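# Insert drive module under blue light and latch it

## Task

Push the drive module fully into the slot in the drive row that sits beneath the blue light, then push its latch handle down until it locks lying flat. It only counts if the module and latch stay put by themselves at the end, with no robot holding them; release them and move the grippers away afterwards.

## Robot and tools

Robot: two 6-joint arms with parallel-jaw grippers, named left_arm and right_arm. The names do not mean sides of a camera image. Base positions in the scene frame: left_arm at (-0.030, +0.276, 0) m, turned slightly (quat_wxyz +0.996, 0, 0, +0.086); right_arm at (-0.004, -0.267, 0) m (quat_wxyz +0.999, 0, 0, -0.034). Scene frame: origin on the table top midway between the arms, +x out across the table, +z up, left_arm on the +y side.

execute_actions takes "actions", a list holding zero or one item, plus optional "pictures" (boolean). An empty list moves nothing and returns the state with camera images. A movement item has "rows" (1 to 15 rows) and "steps" (5 to 15, default 15). Each control step lasts 1/30 s and uses one row; if rows run out, the final row repeats. A wait item has only "steps" (up to 300) and sends nothing new. A refused call does nothing.

Every row is 14 numbers covering both arms, even if one is idle: left_arm waist, shoulder, elbow, forearm roll, wrist pitch, wrist roll, opening, then the same seven for right_arm. The joint values are absolute target angles in radians, the same form as the Joint positions line, not offsets. Ranges: waist -2.618 to 2.618, shoulder 0.000 to 3.140, elbow -2.967 to 0.000, forearm roll -1.745 to 1.745, wrist pitch -1.220 to 1.220, wrist roll -2.094 to 2.094. A target more than 0.013 rad beyond a range end, and further out than the last reported angle, gets the call refused; true ends may differ by up to 0.013 rad, and a joint driven into its end is stopped there with a "joint sent to its limit" note (possibly about an earlier action). Opening is an absolute command from -1 (shut) to +1 (wide open), on the grip_measured scale; a full close takes about 1.0 s or more.

Motion limits: joint targets change at most 3 rad/s, reaching that speed after 0.6 s, with all joints of an arm arriving together. Each step the target stays within 0.867 rad of the measured angle, and if it would put the gripper over 70 mm from its current position, the whole arm's targets are pulled back. So big moves need several calls. Each result is taken 5 steps before its action ends; those steps run while you reply, and arms keep heading to the last row sent until they settle or a step is HELD.

Results: the state line gives each gripper's end_effector_position (metres, scene frame; the point between the finger pads, about 5 mm behind the tips) and end_effector_quat_wxyz. Fingers point along the gripper's +z and close along its y. Reported positions can be off, more at long reach. Joint positions lists each arm's six angles (rad) and the pad gap in metres (0.070 when open). grip_measured is the measured opening on the command scale, each gripper off by up to about 1 mm. Joint torques follow the joint order and are noisy, offset and nonzero even without contact. HELD marks steps where your row was partly or wholly not sent. "joint command not followed" means the clearance check altered or blocked targets. TORQUE FAULT means a joint hit its load limit and that arm halts for 10 s. MOTOR HOT warns from 65 °C; at 80 °C an OVER-TEMPERATURE FAULT drops the arm.

zoom_image: "camera" is one of cam_high, cam_low, cam_left_wrist, cam_right_wrist (all 672x504); "region" is [x0, y0, x1, y1] in pixels from the top-left, at most 504 by 504. It returns an enlarged view of that camera's latest image. Calibration (K, distortion, T_world_to_cam) was supplied for each camera; wrist camera poses follow the arm joints.

show_instructions takes no arguments and shows the reference pages. read_manual takes optional "section" (only "licences") and returns licence text. finished_scene takes "scene" (the current scene's number) and ends it irreversibly, reporting success.

Order of work: look and zoom to find the blue light, the drive row slot and the module; grasp the module, align it with the slot, slide it fully in; release; press the latch handle down flat; open the gripper and back away; confirm visually; then call finished_scene.

Gripping: command an opening a bit under grip_measured (about 0.04 below holds firmly; less holds lightly). Each pad gives about 20 N at most; fast closes can squeeze harder. Held parts may be tugged occasionally, and loose items pushed.

Avoid: dropping or knocking anything off the table (that fails), slamming, hard hits or very hard pushes, letting the arms collide or press on each other, exceeding load limits (waist, shoulder, elbow 21.6 N m; forearm roll, wrist pitch, wrist roll 7.52 N m, though those three motors only manage about 4 N m and yield beyond it, held weight included), and holding loads long enough to overheat motors. Smooth, economical motion is preferred.

Each tool is called as name([rows], argument=value, ...), one row to a line, values as JSON.

## Session

execute_actions(actions=[])

Scene clock: 0.00 s of 6000.00 s.
left_arm: end_effector_position=(+0.1316, +0.6174, +0.2642) grip_measured=+1.00 end_effector_quat_wxyz=(+0.037, -0.153, +0.944, +0.289) | right_arm: end_effector_position=(+0.4785, +0.1560, +0.2392) grip_measured=+0.98 end_effector_quat_wxyz=(+0.565, -0.256, +0.768, +0.158)
Joint positions: left_arm=[ 0.747  1.526 -1.517  0.389  1.195  0.537  0.07 ] | right_arm=[ 0.847  2.135 -1.831 -1.044  0.204  1.043  0.069]
Joint torques (N m, as the arm reports them, + toward a larger angle): no reading
camera_calibration (this result's frames):
cam_left_wrist: T_world_to_cam=[[0.321944, -0.782276, -0.533289, 0.581963], [-0.763019, -0.547855, 0.343012, 0.340921], [-0.560495, 0.296479, -0.77327, 0.216053], [0, 0, 0, 1]] pos_world=[0.193865, 0.577976, 0.360482]
cam_right_wrist: T_world_to_cam=[[0.568121, -0.821203, 0.0535149, -0.157619], [-0.634627, -0.478588, -0.606797, 0.517822], [0.523915, 0.310773, -0.793053, 0.0152718], [0, 0, 0, 1]] pos_world=[0.410169, 0.11364, 0.334759]

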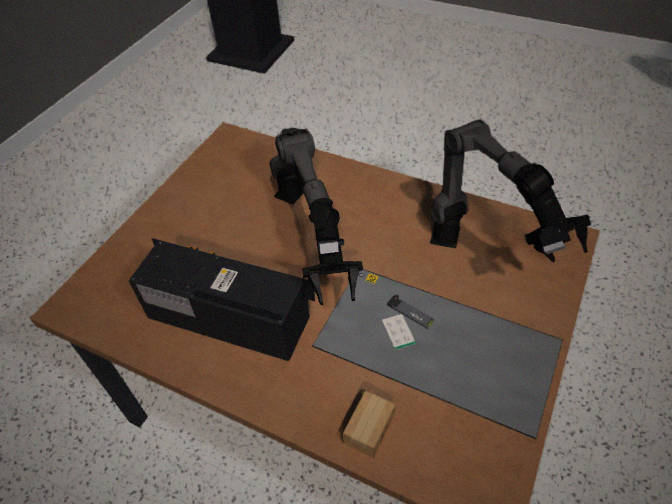

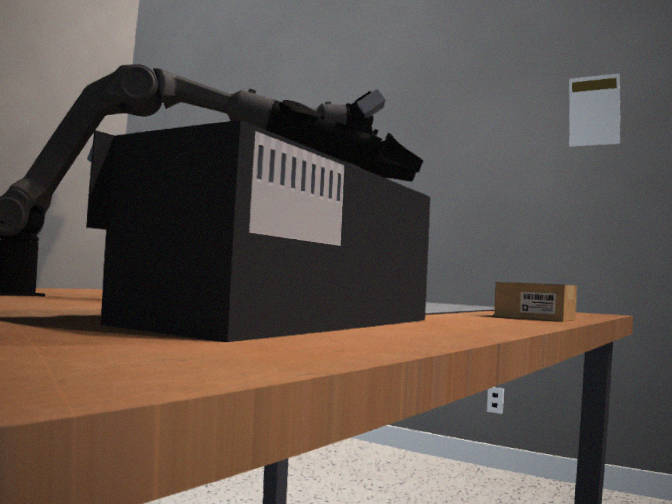

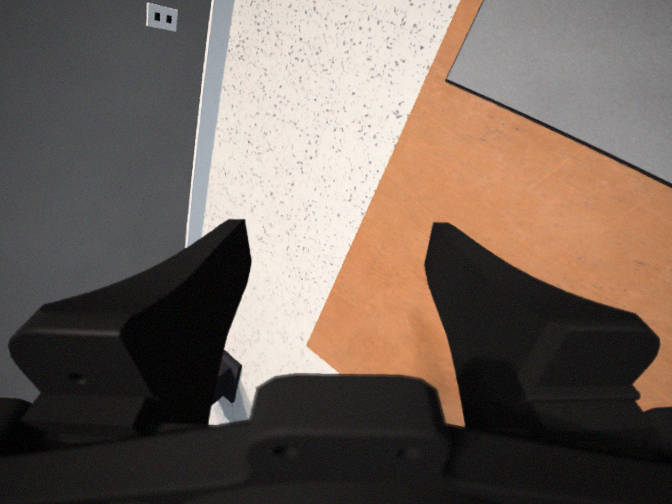

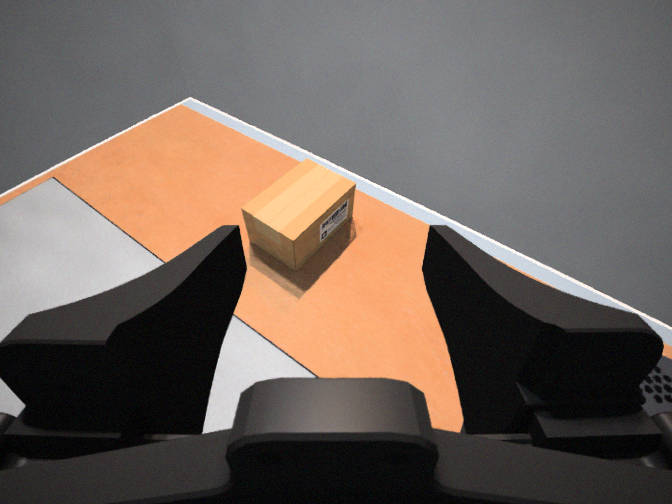

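execute_actions([
  {"rows":[[-0.22,1.3566,-1.1634,0,1.044,0,1,0.0,1.5,-1.3,0,1.0,0,1]],"steps":15},
])

show_instructions()

execute_actions([
  {"steps":30},
], pictures=true)

Scene clock: 0.77 s of 6000.00 s.
left_arm: end_effector_position=(+0.2043, +0.5552, +0.2469) grip_measured=+1.00 end_effector_quat_wxyz=(+0.107, -0.114, +0.958, +0.240) | right_arm: end_effector_position=(+0.5199, +0.0307, +0.2434) grip_measured=+0.98 end_effector_quat_wxyz=(+0.541, -0.171, +0.821, +0.061)
Joint positions: left_arm=[ 0.535  1.489 -1.436  0.299  1.161  0.414  0.07 ] | right_arm=[ 0.682  2.014 -1.729 -0.864  0.359  0.863  0.069]
Joint torques (N m, as the arm reports them, + toward a larger angle): left_arm=[-0.07 -4.38 -3.44  0.11 -0.71 -0.36] | right_arm=[-0.32 -8.59 -3.45 -0.02 -0.3  -0.22]
Steps of this call (steps 1 to 13: nothing new was sent; steps 14 to 23: the first 10 steps of this action). Readings (joint positions):
14: left_arm=[0.747 1.526 -1.517 0.389 1.195 0.537] | right_arm=[0.847 2.135 -1.831 -1.044 0.204 1.043]
15: left_arm=[0.744 1.526 -1.516 0.389 1.195 0.536] | right_arm=[0.845 2.134 -1.829 -1.041 0.206 1.040]
17: left_arm=[0.720 1.522 -1.507 0.378 1.191 0.521] | right_arm=[0.823 2.118 -1.814 -1.016 0.226 1.015]
21: left_arm=[0.605 1.501 -1.461 0.327 1.172 0.451] | right_arm=[0.729 2.049 -1.758 -0.918 0.315 0.917]
23: the state above

Reference images for this scene: manual page 1, manual page 2, manual page 3, manual page 4, manual page 5, manual page 6.

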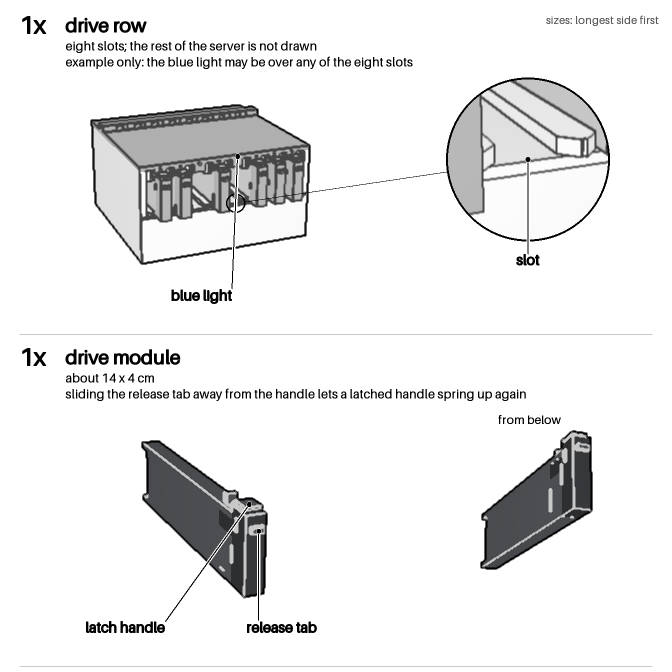

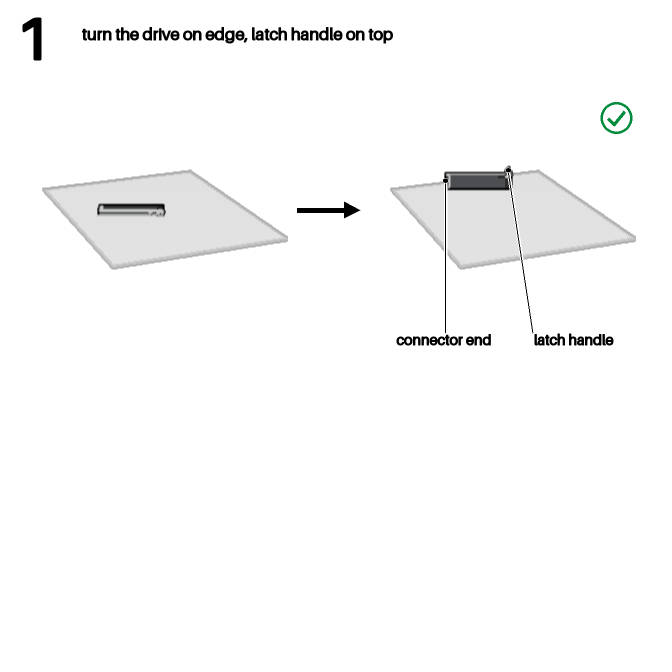

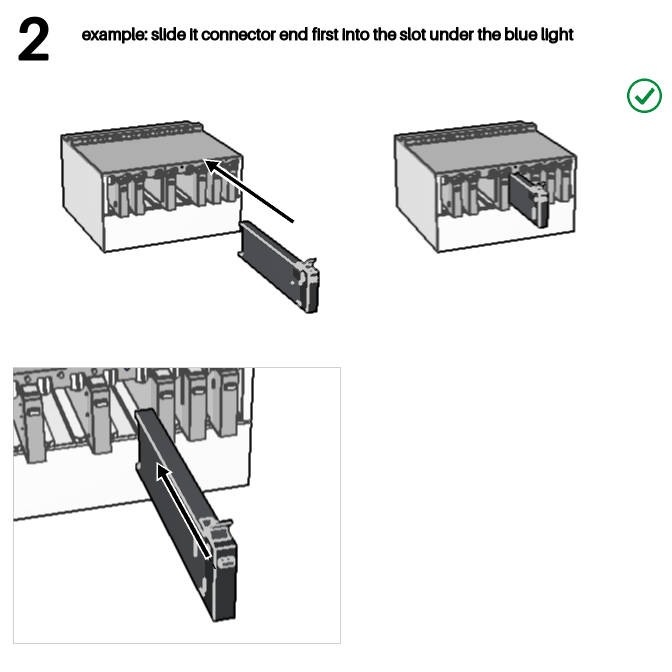

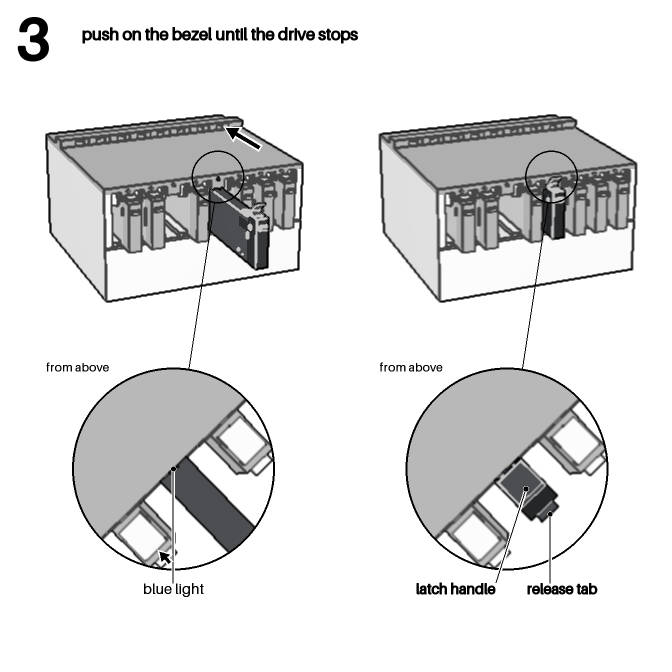

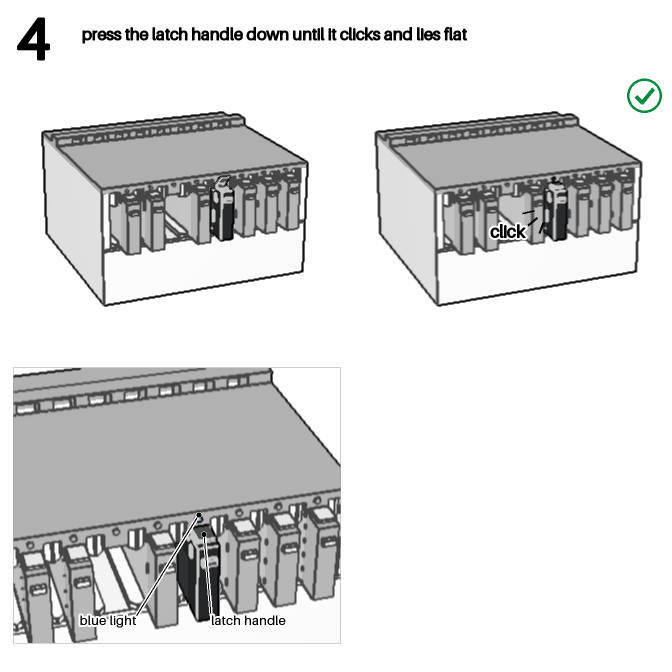

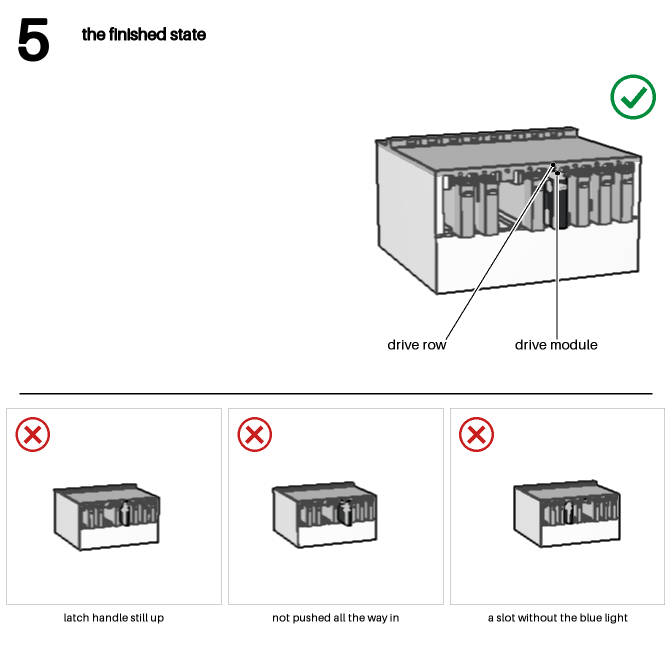

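Scene clock: 1.77 s of 6000.00 s.
left_arm: end_effector_position=(+0.2889, +0.2604, +0.1998) grip_measured=+1.00 end_effector_quat_wxyz=(+0.209, +0.023, +0.978, -0.005) | right_arm: end_effector_position=(+0.3626, -0.2914, +0.2024) grip_measured=+0.98 end_effector_quat_wxyz=(+0.227, +0.033, +0.973, -0.007)
Joint positions: left_arm=[-0.22   1.356 -1.163  0.     1.044 -0.001  0.07 ] | right_arm=[-0.     1.498 -1.299  0.001  1.001 -0.001  0.069]
Joint torques (N m, as the arm reports them, + toward a larger angle): left_arm=[ 0.3  -3.22 -4.17  0.07 -0.77 -0.01] | right_arm=[ 0.32 -4.15 -3.77 -0.13 -0.49  0.05]
Kept back: nothing.
Steps of this call (steps 1 to 5: the last 5 steps of your previous action; steps 6 to 30: the robot went on to your last target). Readings (joint positions):
1: left_arm=[0.501 1.483 -1.424 0.285 1.156 0.395] | right_arm=[0.659 1.997 -1.715 -0.836 0.380 0.834]
2: left_arm=[0.466 1.477 -1.411 0.272 1.150 0.376] | right_arm=[0.636 1.979 -1.700 -0.806 0.402 0.805]
4: left_arm=[0.397 1.465 -1.386 0.245 1.140 0.338] | right_arm=[0.589 1.944 -1.671 -0.747 0.446 0.746]
8: left_arm=[0.258 1.441 -1.336 0.190 1.118 0.262] | right_arm=[0.493 1.871 -1.610 -0.625 0.537 0.624]
30: the state above
camera_calibration (this result's frames):
cam_left_wrist: T_world_to_cam=[[-0.0370493, -0.999302, 0.00485838, 0.270367], [-0.980632, 0.0372919, 0.192275, 0.228001], [-0.192322, 0.00235938, -0.981329, 0.372092], [0, 0, 0, 1]] pos_world=[0.305163, 0.260797, 0.319992]
cam_right_wrist: T_world_to_cam=[[-0.0662405, -0.997779, 0.00702519, -0.269259], [-0.987549, 0.0665649, 0.142533, 0.343061], [-0.142684, 0.00250375, -0.989765, 0.377488], [0, 0, 0, 1]] pos_world=[0.374816, -0.292442, 0.326619]

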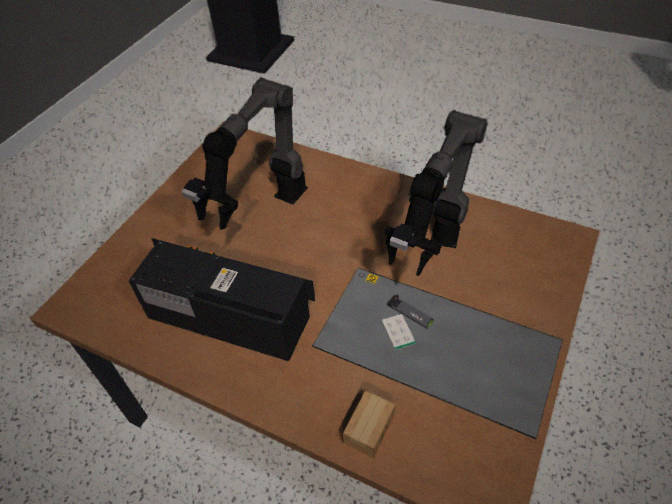

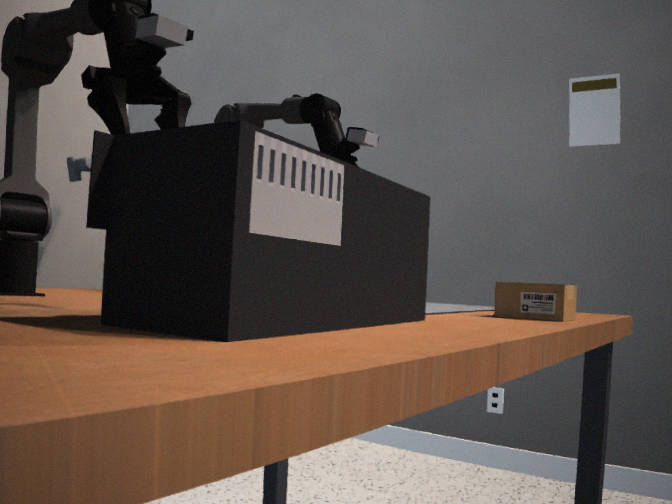

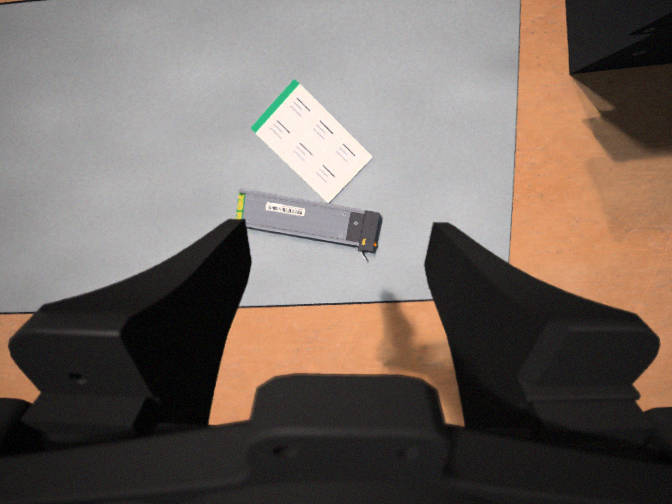

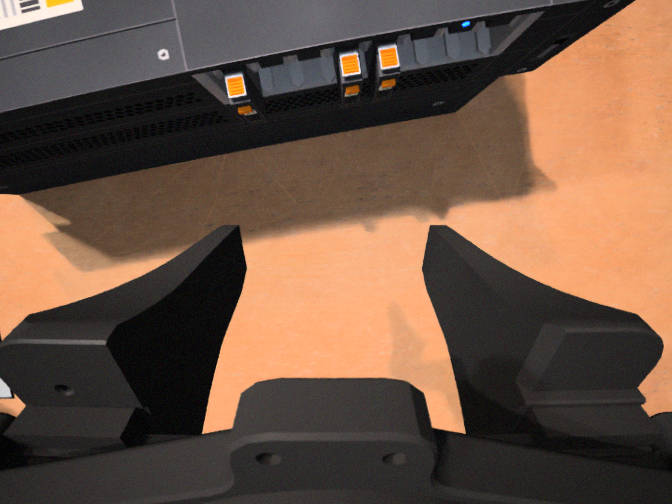

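execute_actions([
  {"rows":[[-0.066,1.7596,-1.1267,0,1.025,1.903,1,1.5766,0.5,-0.6,0,1.18,-1.571,0.2]],"steps":15},
])

execute_actions([
  {"steps":25},
], pictures=true)

Scene clock: 4.93 s of 6000.00 s.
left_arm: end_effector_position=(+0.2950, +0.2732, +0.1629) grip_measured=+1.00 end_effector_quat_wxyz=(+0.153, +0.121, +0.981, +0.018) | right_arm: end_effector_position=(+0.3017, -0.2204, +0.2138) grip_measured=+0.35 end_effector_quat_wxyz=(+0.232, -0.178, +0.956, -0.008)
Joint positions: left_arm=[-0.18   1.465 -1.155  0.     1.039  0.239  0.07 ] | right_arm=[ 0.218  1.286 -1.138 -0.001  1.041 -0.217  0.047]
Joint torques (N m, as the arm reports them, + toward a larger angle): left_arm=[ 0.73 -1.88 -3.1  -0.05 -0.62  0.55] | right_arm=[ 0.04 -3.7  -3.07  0.   -0.21 -0.17]
Steps of this call (steps 1 to 15: the robot went on to your last target; steps 16 to 85: nothing new was sent; steps 86 to 95: the first 10 steps of this action). Readings (joint positions):
86: left_arm=[-0.220 1.357 -1.163 0.000 1.044 0.000] | right_arm=[0.000 1.500 -1.300 -0.000 1.000 0.000]
87: left_arm=[-0.220 1.358 -1.163 0.000 1.044 0.003] | right_arm=[0.003 1.498 -1.299 -0.000 1.000 -0.002]
89: left_arm=[-0.216 1.369 -1.163 0.000 1.043 0.028] | right_arm=[0.027 1.476 -1.280 -0.001 1.004 -0.027]
93: left_arm=[-0.195 1.423 -1.160 0.000 1.041 0.147] | right_arm=[0.145 1.359 -1.188 -0.001 1.028 -0.144]
95: the state above

Scene clock: 5.77 s of 6000.00 s.
left_arm: end_effector_position=(+0.2845, +0.3091, +0.0603) grip_measured=+1.00 end_effector_quat_wxyz=(+0.000, +0.774, +0.633, +0.000) | right_arm: end_effector_position=(+0.0291, -0.1226, +0.1851) grip_measured=+0.20 end_effector_quat_wxyz=(-0.279, +0.942, -0.186, +0.009)
Joint positions: left_arm=[-0.066  1.759 -1.127  0.     1.025  1.878  0.07 ] | right_arm=[ 1.411  0.58  -0.655 -0.     1.166 -1.407  0.042]
Joint torques (N m, as the arm reports them, + toward a larger angle): left_arm=[ 0.45 -3.96 -2.94 -0.12 -0.07 -0.27] | right_arm=[-1.33  0.44 -3.51  0.15 -0.34  0.23]
Kept back: nothing.
Steps of this call (steps 1 to 5: the last 5 steps of your previous action; steps 6 to 25: the robot went on to your last target). Readings (joint positions):
1: left_arm=[-0.171 1.488 -1.153 0.000 1.038 0.293] | right_arm=[0.255 1.250 -1.114 -0.001 1.048 -0.255]
2: left_arm=[-0.161 1.513 -1.150 0.000 1.037 0.353] | right_arm=[0.294 1.215 -1.091 -0.001 1.054 -0.293]
4: left_arm=[-0.144 1.558 -1.146 0.000 1.034 0.490] | right_arm=[0.373 1.148 -1.045 -0.001 1.066 -0.372]
8: left_arm=[-0.114 1.636 -1.138 0.000 1.031 0.828] | right_arm=[0.543 1.024 -0.960 -0.001 1.087 -0.542]
25: the state above
camera_calibration (this result's frames):
cam_left_wrist: T_world_to_cam=[[-0.982072, 0.188506, -0.000798789, 0.22161], [0.153619, 0.802763, 0.576171, -0.333684], [0.109253, 0.565718, -0.817329, -0.0356408], [0, 0, 0, 1]] pos_world=[0.272791, 0.246257, 0.163306]
cam_right_wrist: T_world_to_cam=[[0.341212, 0.772629, 0.535367, -0.0153611], [0.698625, -0.589496, 0.405484, -0.17325], [0.628885, 0.235665, -0.740922, 0.272499], [0, 0, 0, 1]] pos_world=[-0.0450928, -0.15448, 0.280374]

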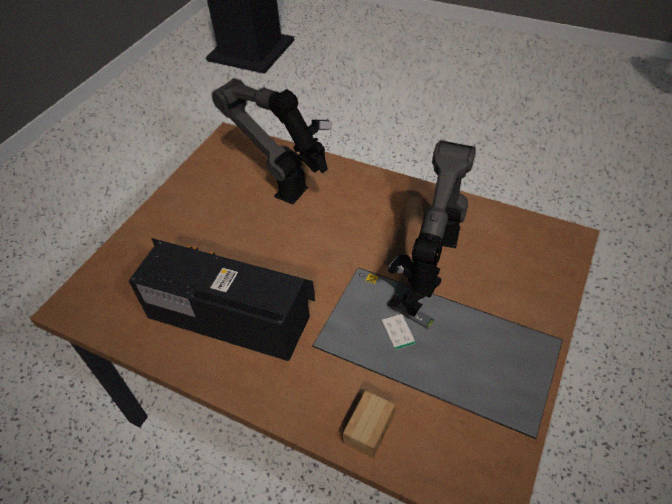

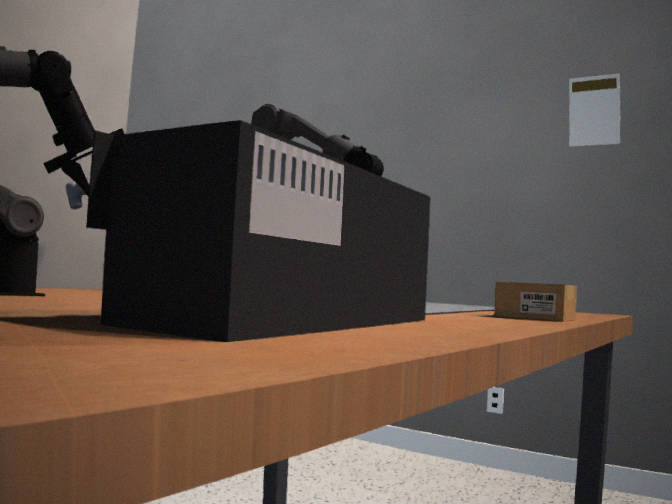

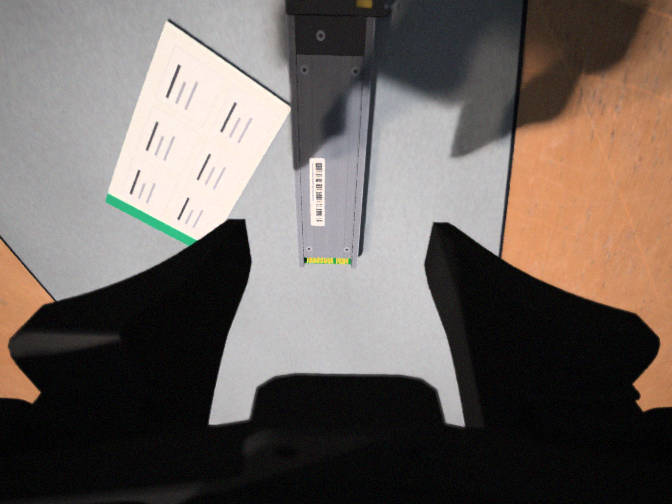

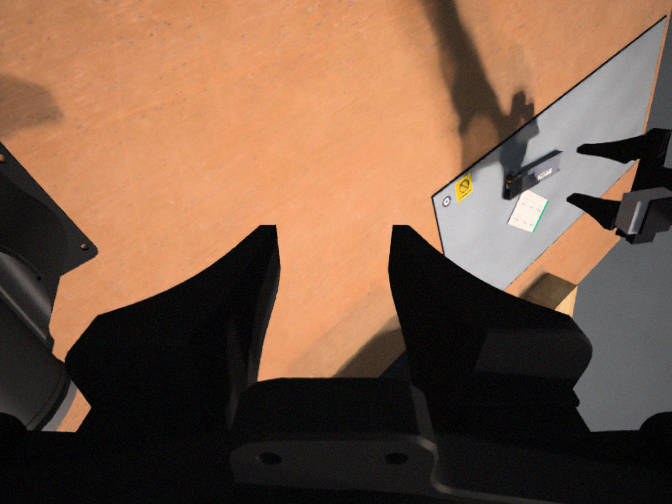

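Well centred. Descend and grip.

execute_actions([
  {"rows":[[-0.066,1.8445,-1.0383,0,0.8518,1.903,0.5,1.5766,0.5,-0.6,0,1.18,-1.571,0.2]],"steps":15},
])

execute_actions([
  {"rows":[[-0.066,1.8445,-1.0383,0,0.8518,1.903,-0.11,1.5766,0.5,-0.6,0,1.18,-1.571,0.2]],"steps":15},
])

execute_actions([
  {"steps":10},
])

Scene clock: 6.30 s of 6000.00 s.
left_arm: end_effector_position=(+0.2837, +0.3091, +0.0151) grip_measured=+0.50 end_effector_quat_wxyz=(-0.001, +0.782, +0.623, -0.001) | right_arm: end_effector_position=(+0.0040, -0.1330, +0.1747) grip_measured=+0.20 end_effector_quat_wxyz=(-0.285, +0.958, -0.030, +0.009)
Joint positions: left_arm=[-0.066  1.842 -1.04   0.     0.859  1.903  0.053] | right_arm=[ 1.576  0.5   -0.6   -0.     1.18  -1.571  0.042]
Joint torques (N m, as the arm reports them, + toward a larger angle): left_arm=[ 0.35 -4.85 -3.44 -0.1   0.4  -0.32] | right_arm=[-0.78  0.71 -3.56  0.25 -0.38  0.08]
Steps of this call (steps 1 to 6: the robot went on to your last target; steps 7 to 16: the first 10 steps of this action). Readings (joint positions):
7: left_arm=[-0.066 1.760 -1.127 0.000 1.025 1.903] | right_arm=[1.576 0.500 -0.600 -0.000 1.180 -1.570]
8: left_arm=[-0.066 1.761 -1.125 0.000 1.022 1.903] | right_arm=[1.577 0.500 -0.600 -0.000 1.180 -1.572]
10: left_arm=[-0.066 1.772 -1.114 0.000 0.997 1.903] | right_arm=[1.577 0.500 -0.600 -0.000 1.180 -1.571]
14: left_arm=[-0.066 1.825 -1.058 0.000 0.891 1.903] | right_arm=[1.576 0.500 -0.600 -0.000 1.180 -1.571]
16: the state above

Scene clock: 6.80 s of 6000.00 s.
left_arm: end_effector_position=(+0.2843, +0.3092, +0.0139) grip_measured=-0.03 end_effector_quat_wxyz=(-0.000, +0.782, +0.623, -0.000) | right_arm: end_effector_position=(+0.0040, -0.1330, +0.1747) grip_measured=+0.20 end_effector_quat_wxyz=(-0.285, +0.958, -0.030, +0.009)
Joint positions: left_arm=[-0.066  1.845 -1.038  0.     0.852  1.903  0.034] | right_arm=[ 1.576  0.5   -0.6   -0.     1.18  -1.571  0.042]
Joint torques (N m, as the arm reports them, + toward a larger angle): left_arm=[ 0.38 -5.43 -3.27 -0.13  0.47 -0.3 ] | right_arm=[-0.33  1.1  -3.99  0.26 -0.44  0.05]
Steps of this call (steps 1 to 5: the last 5 steps of your previous action; steps 6 to 15: the first 10 steps of this action). Readings (joint positions):
6: left_arm=[-0.066 1.847 -1.037 0.000 0.851 1.903] | right_arm=[1.576 0.500 -0.600 -0.000 1.180 -1.571]
7: left_arm=[-0.066 1.846 -1.037 0.000 0.851 1.903] | right_arm=[1.576 0.500 -0.600 -0.000 1.180 -1.571]
9: left_arm=[-0.066 1.846 -1.038 0.000 0.851 1.903] | right_arm=[1.576 0.500 -0.600 -0.000 1.180 -1.571]
13: left_arm=[-0.066 1.845 -1.038 0.000 0.851 1.903] | right_arm=[1.576 0.500 -0.600 -0.000 1.180 -1.571]
15: the state above

Scene clock: 7.13 s of 6000.00 s.
left_arm: end_effector_position=(+0.2843, +0.3091, +0.0140) grip_measured=-0.03 end_effector_quat_wxyz=(-0.000, +0.782, +0.623, -0.000) | right_arm: end_effector_position=(+0.0040, -0.1330, +0.1746) grip_measured=+0.20 end_effector_quat_wxyz=(-0.285, +0.958, -0.030, +0.009)
Joint positions: left_arm=[-0.066  1.845 -1.038  0.     0.852  1.903  0.034] | right_arm=[ 1.576  0.5   -0.6   -0.     1.18  -1.571  0.042]
Joint torques (N m, as the arm reports them, + toward a larger angle): left_arm=[ 0.39 -5.38 -3.37 -0.14  0.44 -0.3 ] | right_arm=[-0.21  1.09 -4.22  0.23 -0.48  0.  ]
Kept back: nothing.
Steps of this call (steps 1 to 5: the last 5 steps of your previous action; steps 6 to 10: the robot went on to your last target). Readings (joint positions):
1: left_arm=[-0.066 1.845 -1.038 0.000 0.852 1.903] | right_arm=[1.576 0.500 -0.600 -0.000 1.180 -1.571]
2: left_arm=[-0.066 1.845 -1.038 0.000 0.852 1.903] | right_arm=[1.576 0.500 -0.600 -0.000 1.180 -1.571]
4: left_arm=[-0.066 1.845 -1.038 0.000 0.852 1.903] | right_arm=[1.576 0.500 -0.600 -0.000 1.180 -1.571]
8: left_arm=[-0.066 1.845 -1.038 0.000 0.852 1.903] | right_arm=[1.576 0.500 -0.600 -0.000 1.180 -1.571]
10: the state above

execute_actions([
  {"rows":[[-0.066,1.6,-1.1,0,0.9,1.903,-0.1,1.5766,0.5,-0.6,0,1.18,-1.571,0.2]],"steps":12},
])

execute_actions([
  {"rows":[[-1.805,1.021,-0.314,0,-0.12,-1.099,-0.1,1.5766,0.5,-0.6,0,1.18,-1.571,0.2]],"steps":15},
])

execute_actions([
  {"steps":40},
])

execute_actions([
  {"rows":[[-1.805,1.021,-0.314,0,-0.12,-1.099,-0.1,1.5766,0.8628,-0.8851,0,1.1805,-1.571,0.2]],"steps":15},
])

execute_actions([
  {"steps":10},
], pictures=true)

Scene clock: 7.60 s of 6000.00 s.
left_arm: end_effector_position=(+0.2984, +0.3107, +0.0544) grip_measured=-0.03 end_effector_quat_wxyz=(+0.030, +0.781, +0.622, +0.047) | right_arm: end_effector_position=(+0.0040, -0.1329, +0.1746) grip_measured=+0.20 end_effector_quat_wxyz=(-0.285, +0.958, -0.030, +0.009)
Joint positions: left_arm=[-0.066  1.737 -1.065  0.     0.873  1.903  0.034] | right_arm=[ 1.576  0.5   -0.6    0.     1.18  -1.571  0.042]
Joint torques (N m, as the arm reports them, + toward a larger angle): left_arm=[ 0.39 -6.96 -4.37 -0.17  0.37 -0.27] | right_arm=[ 0.25  1.16 -4.42  0.24 -0.52 -0.07]
Steps of this call (steps 1 to 7: the robot went on to your last target; steps 8 to 14: the first 7 steps of this action). Readings (joint positions):
8: left_arm=[-0.066 1.844 -1.038 0.000 0.852 1.903] | right_arm=[1.576 0.500 -0.600 0.000 1.180 -1.571]
9: left_arm=[-0.066 1.842 -1.038 0.000 0.853 1.903] | right_arm=[1.576 0.500 -0.600 0.000 1.180 -1.571]
11: left_arm=[-0.066 1.818 -1.044 0.000 0.858 1.903] | right_arm=[1.576 0.500 -0.600 0.000 1.180 -1.571]
14: the state above

Scene clock: 8.10 s of 6000.00 s.
left_arm: end_effector_position=(+0.3016, +0.2352, +0.1255) grip_measured=-0.03 end_effector_quat_wxyz=(+0.163, +0.761, +0.607, +0.161) | right_arm: end_effector_position=(+0.0039, -0.1329, +0.1747) grip_measured=+0.20 end_effector_quat_wxyz=(-0.285, +0.958, -0.030, +0.009)
Joint positions: left_arm=[-0.293  1.429 -0.915 -0.     0.681  1.674  0.034] | right_arm=[ 1.577  0.5   -0.6    0.     1.18  -1.571  0.042]
Joint torques (N m, as the arm reports them, + toward a larger angle): left_arm=[-0.07 -3.9  -3.89 -0.14 -0.74 -0.29] | right_arm=[ 0.53  1.07 -4.68  0.25 -0.53 -0.15]
Steps of this call (steps 1 to 5: the last 5 steps of your previous action; steps 6 to 15: the first 10 steps of this action). Readings (joint positions):
6: left_arm=[-0.066 1.598 -1.102 0.000 0.900 1.903] | right_arm=[1.576 0.500 -0.600 0.000 1.180 -1.571]
7: left_arm=[-0.069 1.591 -1.100 0.000 0.899 1.900] | right_arm=[1.576 0.500 -0.600 0.000 1.180 -1.571]
9: left_arm=[-0.092 1.564 -1.081 0.000 0.877 1.875] | right_arm=[1.576 0.500 -0.600 0.000 1.180 -1.571]
13: left_arm=[-0.210 1.472 -0.982 0.000 0.763 1.757] | right_arm=[1.577 0.500 -0.600 0.000 1.180 -1.571]
15: the state above

Scene clock: 9.43 s of 6000.00 s.
left_arm: end_effector_position=(-0.0175, -0.0245, +0.1481) grip_measured=-0.03 end_effector_quat_wxyz=(+0.257, +0.418, +0.761, -0.424) | right_arm: end_effector_position=(+0.0039, -0.1329, +0.1747) grip_measured=+0.20 end_effector_quat_wxyz=(-0.285, +0.958, -0.029, +0.009)
Joint positions: left_arm=[-1.7    1.043 -0.347 -0.    -0.076 -0.522  0.034] | right_arm=[ 1.577  0.5   -0.6    0.     1.18  -1.571  0.042]
Joint torques (N m, as the arm reports them, + toward a larger angle): left_arm=[-0.17 -1.72 -3.76  0.02 -1.56  0.19] | right_arm=[ 0.4   1.24 -4.63  0.26 -0.54 -0.13]
Kept back: nothing.
Steps of this call (steps 1 to 5: the last 5 steps of your previous action; steps 6 to 40: the robot went on to your last target). Readings (joint positions):
1: left_arm=[-0.334 1.409 -0.885 -0.000 0.641 1.633] | right_arm=[1.577 0.500 -0.600 0.000 1.180 -1.571]
2: left_arm=[-0.375 1.390 -0.856 -0.000 0.604 1.592] | right_arm=[1.577 0.500 -0.600 0.000 1.180 -1.571]
4: left_arm=[-0.457 1.355 -0.804 -0.000 0.534 1.511] | right_arm=[1.577 0.500 -0.600 0.000 1.180 -1.571]
8: left_arm=[-0.621 1.294 -0.714 -0.000 0.415 1.347] | right_arm=[1.577 0.500 -0.600 0.000 1.180 -1.571]
40: the state above

Scene clock: 9.77 s of 6000.00 s.
left_arm: end_effector_position=(-0.0472, -0.0210, +0.1497) grip_measured=-0.03 end_effector_quat_wxyz=(+0.119, +0.247, +0.824, -0.496) | right_arm: end_effector_position=(+0.0063, -0.0939, +0.2055) grip_measured=+0.20 end_effector_quat_wxyz=(-0.261, +0.965, -0.030, +0.008)
Joint positions: left_arm=[-1.8    1.022 -0.316 -0.    -0.118 -1.045  0.034] | right_arm=[ 1.577  0.733 -0.784  0.     1.18  -1.571  0.042]
Joint torques (N m, as the arm reports them, + toward a larger angle): left_arm=[-0.09 -1.78 -3.67  0.06 -1.57  0.15] | right_arm=[ 0.36 -1.46 -3.3   0.24 -0.36 -0.1 ]
Steps of this call (steps 1 to 10: the first 10 steps of this action). Readings (joint positions):
1: left_arm=[-1.715 1.040 -0.342 -0.000 -0.083 -0.600] | right_arm=[1.577 0.500 -0.600 0.000 1.180 -1.571]
2: left_arm=[-1.730 1.037 -0.337 -0.000 -0.089 -0.671] | right_arm=[1.577 0.503 -0.602 0.000 1.180 -1.571]
4: left_arm=[-1.755 1.032 -0.330 -0.000 -0.099 -0.798] | right_arm=[1.577 0.527 -0.622 0.000 1.180 -1.571]
8: left_arm=[-1.790 1.024 -0.319 -0.000 -0.114 -0.984] | right_arm=[1.577 0.645 -0.715 0.000 1.180 -1.571]
10: the state above

Scene clock: 10.10 s of 6000.00 s.
left_arm: end_effector_position=(-0.0488, -0.0207, +0.1498) grip_measured=-0.03 end_effector_quat_wxyz=(+0.104, +0.227, +0.830, -0.500) | right_arm: end_effector_position=(+0.0079, -0.0679, +0.2174) grip_measured=+0.20 end_effector_quat_wxyz=(-0.247, +0.968, -0.030, +0.008)
Joint positions: left_arm=[-1.805  1.021 -0.314 -0.    -0.12  -1.099  0.034] | right_arm=[ 1.577  0.864 -0.886  0.     1.18  -1.571  0.042]
Joint torques (N m, as the arm reports them, + toward a larger angle): left_arm=[-0.17 -1.92 -3.65  0.11 -1.57  0.19] | right_arm=[ 0.48 -1.57 -3.47  0.23 -0.19 -0.11]
Kept back: nothing.
Steps of this call (steps 1 to 5: the last 5 steps of your previous action; steps 6 to 10: the robot went on to your last target). Readings (joint positions):
1: left_arm=[-1.803 1.022 -0.315 -0.000 -0.119 -1.066] | right_arm=[1.577 0.770 -0.813 0.000 1.180 -1.571]
2: left_arm=[-1.804 1.021 -0.314 -0.000 -0.120 -1.083] | right_arm=[1.577 0.801 -0.836 0.000 1.180 -1.571]
4: left_arm=[-1.805 1.021 -0.314 -0.000 -0.120 -1.099] | right_arm=[1.577 0.844 -0.869 0.000 1.180 -1.571]
8: left_arm=[-1.805 1.021 -0.314 -0.000 -0.120 -1.099] | right_arm=[1.577 0.865 -0.886 0.000 1.180 -1.571]
10: the state above
camera_calibration (this result's frames):
cam_left_wrist: T_world_to_cam=[[-0.469942, -0.401004, 0.786352, -0.14858], [-0.688891, 0.723607, -0.0426911, -0.0194243], [-0.551891, -0.561774, -0.616301, 0.174789], [0, 0, 0, 1]] pos_world=[0.0132588, 0.0526659, 0.22373]
cam_right_wrist: T_world_to_cam=[[0.049326, 0.873003, 0.485214, -0.0476708], [0.806338, -0.321487, 0.496452, -0.141761], [0.589394, 0.366759, -0.719793, 0.301395], [0, 0, 0, 1]] pos_world=[-0.0609816, -0.114497, 0.31045]

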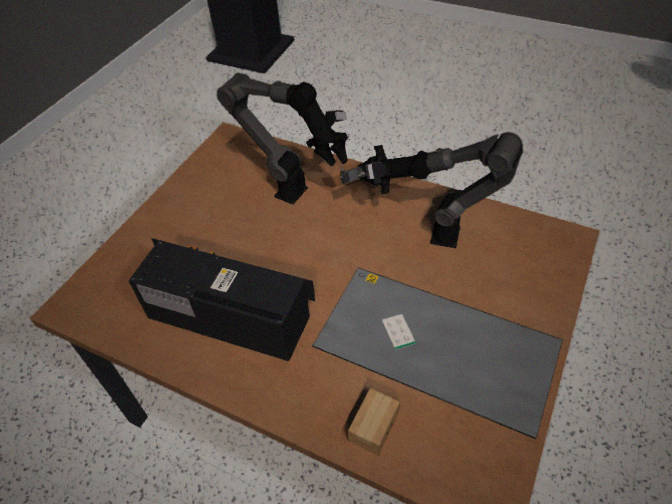

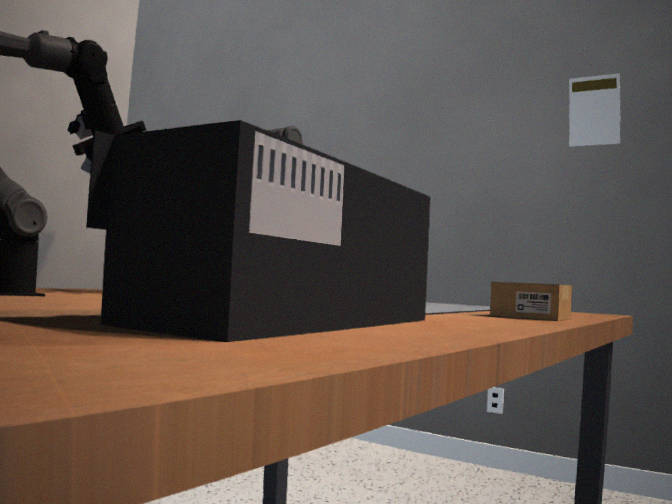

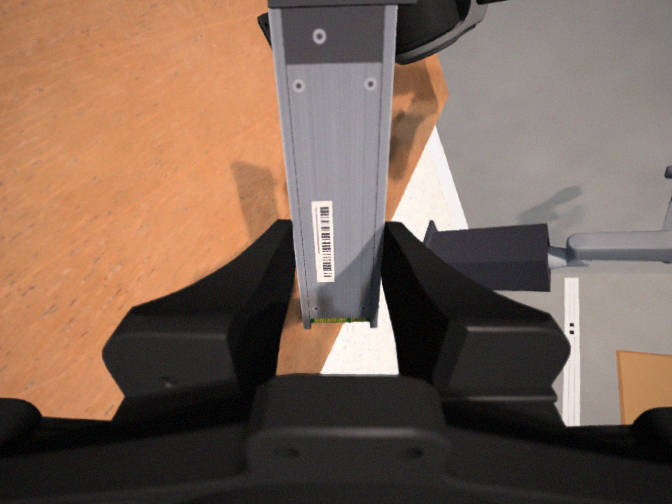

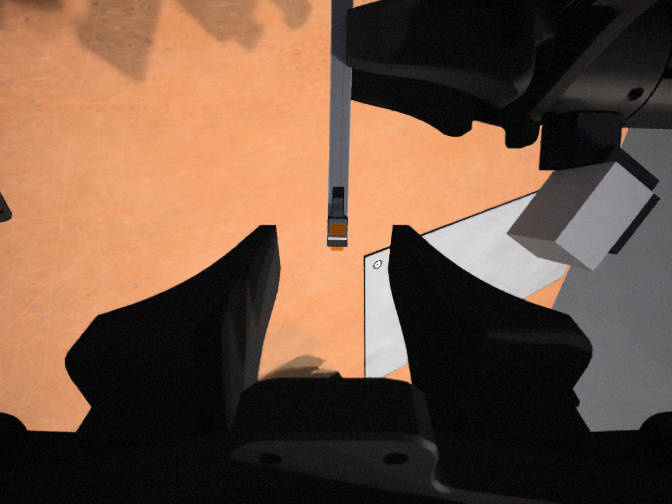

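execute_actions([
  {"rows":[[-1.805,1.021,-0.314,0,-0.12,-1.099,-0.1,1.5766,0.9408,-0.7426,0,0.96,-1.571,-0.2]],"steps":15},
])

execute_actions([
  {"rows":[[-1.805,1.021,-0.314,0,-0.12,-1.099,-0.1,1.5766,0.9408,-0.7426,0,0.96,-1.571,-0.79]],"steps":15},
])

execute_actions([
  {"steps":10},
], pictures=true)

Scene clock: 10.60 s of 6000.00 s.
left_arm: end_effector_position=(-0.0488, -0.0207, +0.1498) grip_measured=-0.03 end_effector_quat_wxyz=(+0.104, +0.227, +0.830, -0.500) | right_arm: end_effector_position=(+0.0092, -0.0469, +0.1787) grip_measured=-0.20 end_effector_quat_wxyz=(-0.247, +0.969, -0.030, +0.008)
Joint positions: left_arm=[-1.805  1.021 -0.314 -0.    -0.12  -1.099  0.034] | right_arm=[ 1.577  0.931 -0.759  0.     0.987 -1.571  0.028]
Joint torques (N m, as the arm reports them, + toward a larger angle): left_arm=[-0.29 -1.89 -3.61  0.14 -1.6   0.21] | right_arm=[ 0.5  -1.64 -4.23  0.24  0.   -0.08]
Steps of this call (steps 1 to 5: the robot went on to your last target; steps 6 to 15: the first 10 steps of this action). Readings (joint positions):
6: left_arm=[-1.805 1.021 -0.314 -0.000 -0.120 -1.099] | right_arm=[1.577 0.863 -0.886 0.000 1.180 -1.571]
7: left_arm=[-1.805 1.021 -0.314 -0.000 -0.120 -1.099] | right_arm=[1.577 0.863 -0.884 0.000 1.178 -1.571]
9: left_arm=[-1.805 1.021 -0.314 -0.000 -0.120 -1.099] | right_arm=[1.577 0.870 -0.868 0.000 1.155 -1.571]
13: left_arm=[-1.805 1.021 -0.314 -0.000 -0.120 -1.099] | right_arm=[1.577 0.911 -0.793 0.000 1.038 -1.571]
15: the state above

Scene clock: 11.10 s of 6000.00 s.
left_arm: end_effector_position=(-0.0488, -0.0208, +0.1500) grip_measured=-0.03 end_effector_quat_wxyz=(+0.104, +0.227, +0.829, -0.500) | right_arm: end_effector_position=(+0.0094, -0.0436, +0.1738) grip_measured=-0.74 end_effector_quat_wxyz=(-0.249, +0.968, -0.030, +0.007)
Joint positions: left_arm=[-1.805  1.021 -0.314  0.    -0.121 -1.099  0.034] | right_arm=[ 1.577  0.942 -0.744  0.     0.957 -1.571  0.009]
Joint torques (N m, as the arm reports them, + toward a larger angle): left_arm=[-0.15 -1.84 -3.85  0.13 -1.15  0.2 ] | right_arm=[ 0.32 -2.16 -3.79  0.16  0.44 -0.18]
Steps of this call (steps 1 to 5: the last 5 steps of your previous action; steps 6 to 15: the first 10 steps of this action). Readings (joint positions):
6: left_arm=[-1.805 1.021 -0.314 -0.000 -0.120 -1.099] | right_arm=[1.577 0.942 -0.741 0.000 0.959 -1.571]
7: left_arm=[-1.805 1.021 -0.314 -0.000 -0.120 -1.099] | right_arm=[1.577 0.942 -0.741 0.000 0.960 -1.571]
9: left_arm=[-1.805 1.021 -0.314 -0.000 -0.120 -1.099] | right_arm=[1.577 0.942 -0.741 0.000 0.960 -1.571]
13: left_arm=[-1.805 1.021 -0.314 0.000 -0.120 -1.099] | right_arm=[1.577 0.942 -0.742 0.000 0.960 -1.571]
15: the state above

Scene clock: 11.43 s of 6000.00 s.
left_arm: end_effector_position=(-0.0489, -0.0208, +0.1501) grip_measured=-0.03 end_effector_quat_wxyz=(+0.104, +0.227, +0.829, -0.500) | right_arm: end_effector_position=(+0.0094, -0.0439, +0.1738) grip_measured=-0.74 end_effector_quat_wxyz=(-0.248, +0.968, -0.030, +0.007)
Joint positions: left_arm=[-1.805  1.021 -0.314  0.    -0.121 -1.099  0.034] | right_arm=[ 1.577  0.941 -0.744  0.     0.958 -1.571  0.009]
Joint torques (N m, as the arm reports them, + toward a larger angle): left_arm=[-0.15 -1.8  -3.71  0.07 -0.84  0.19] | right_arm=[ 0.45 -2.27 -3.29  0.09  0.58 -0.26]
Kept back: nothing.
Steps of this call (steps 1 to 5: the last 5 steps of your previous action; steps 6 to 10: the robot went on to your last target). Readings (joint positions):
1: left_arm=[-1.805 1.021 -0.314 0.000 -0.121 -1.099] | right_arm=[1.577 0.942 -0.744 0.000 0.957 -1.571]
2: left_arm=[-1.805 1.021 -0.314 0.000 -0.121 -1.099] | right_arm=[1.577 0.942 -0.744 0.000 0.957 -1.571]
4: left_arm=[-1.805 1.021 -0.314 0.000 -0.121 -1.099] | right_arm=[1.577 0.941 -0.744 0.000 0.957 -1.571]
8: left_arm=[-1.805 1.021 -0.314 0.000 -0.121 -1.099] | right_arm=[1.577 0.941 -0.744 0.000 0.958 -1.571]
10: the state above
camera_calibration (this result's frames):
cam_left_wrist: T_world_to_cam=[[-0.470344, -0.399752, 0.786749, -0.148931], [-0.688624, 0.723787, -0.0439205, -0.0191322], [-0.551882, -0.562432, -0.615708, 0.174751], [0, 0, 0, 1]] pos_world=[0.0132179, 0.0525974, 0.223927]
cam_right_wrist: T_world_to_cam=[[0.049972, 0.872025, 0.486903, -0.0478661], [0.806419, -0.322845, 0.495439, -0.113439], [0.58923, 0.36789, -0.719351, 0.260367], [0, 0, 0, 1]] pos_world=[-0.0595445, -0.090669, 0.266803]

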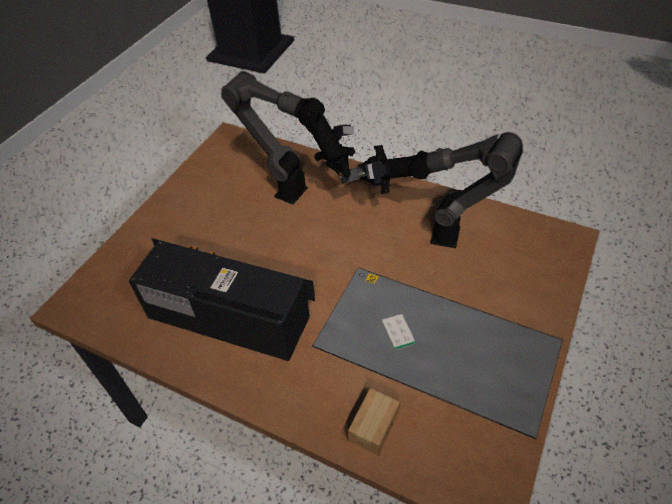

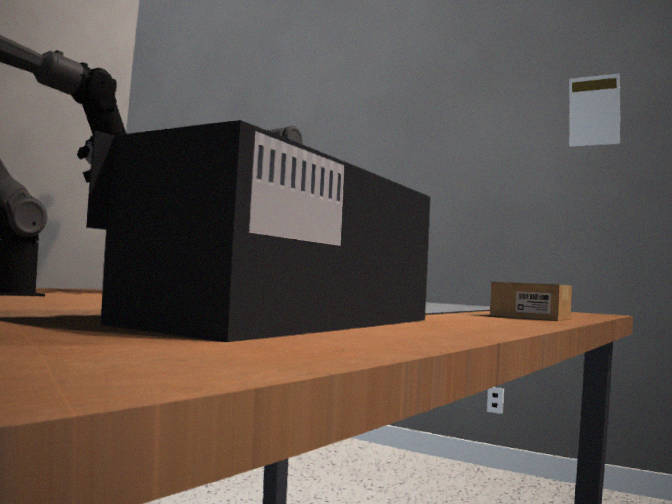

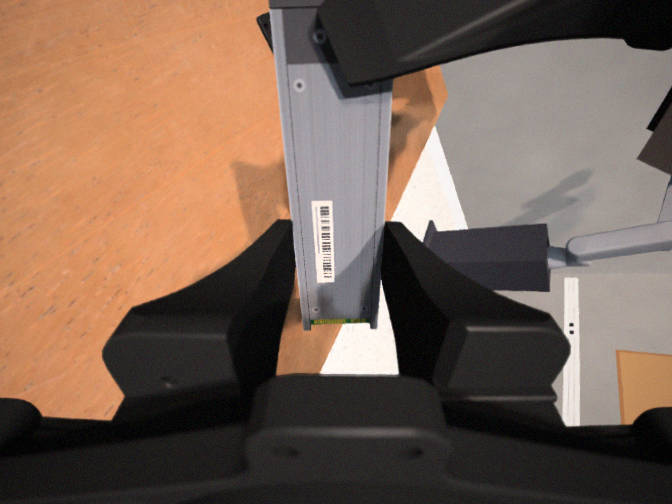

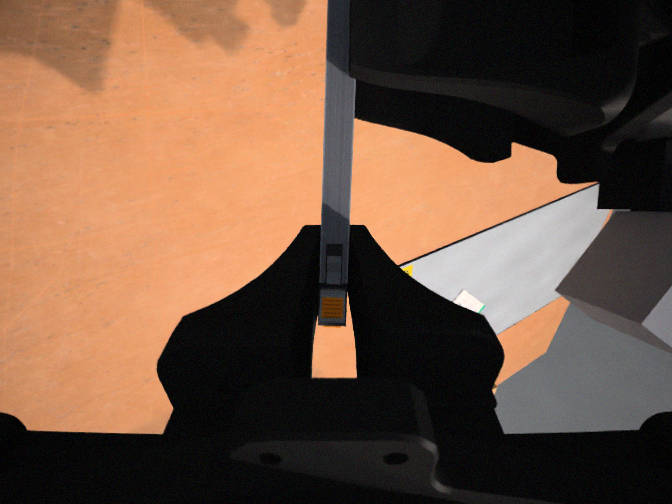

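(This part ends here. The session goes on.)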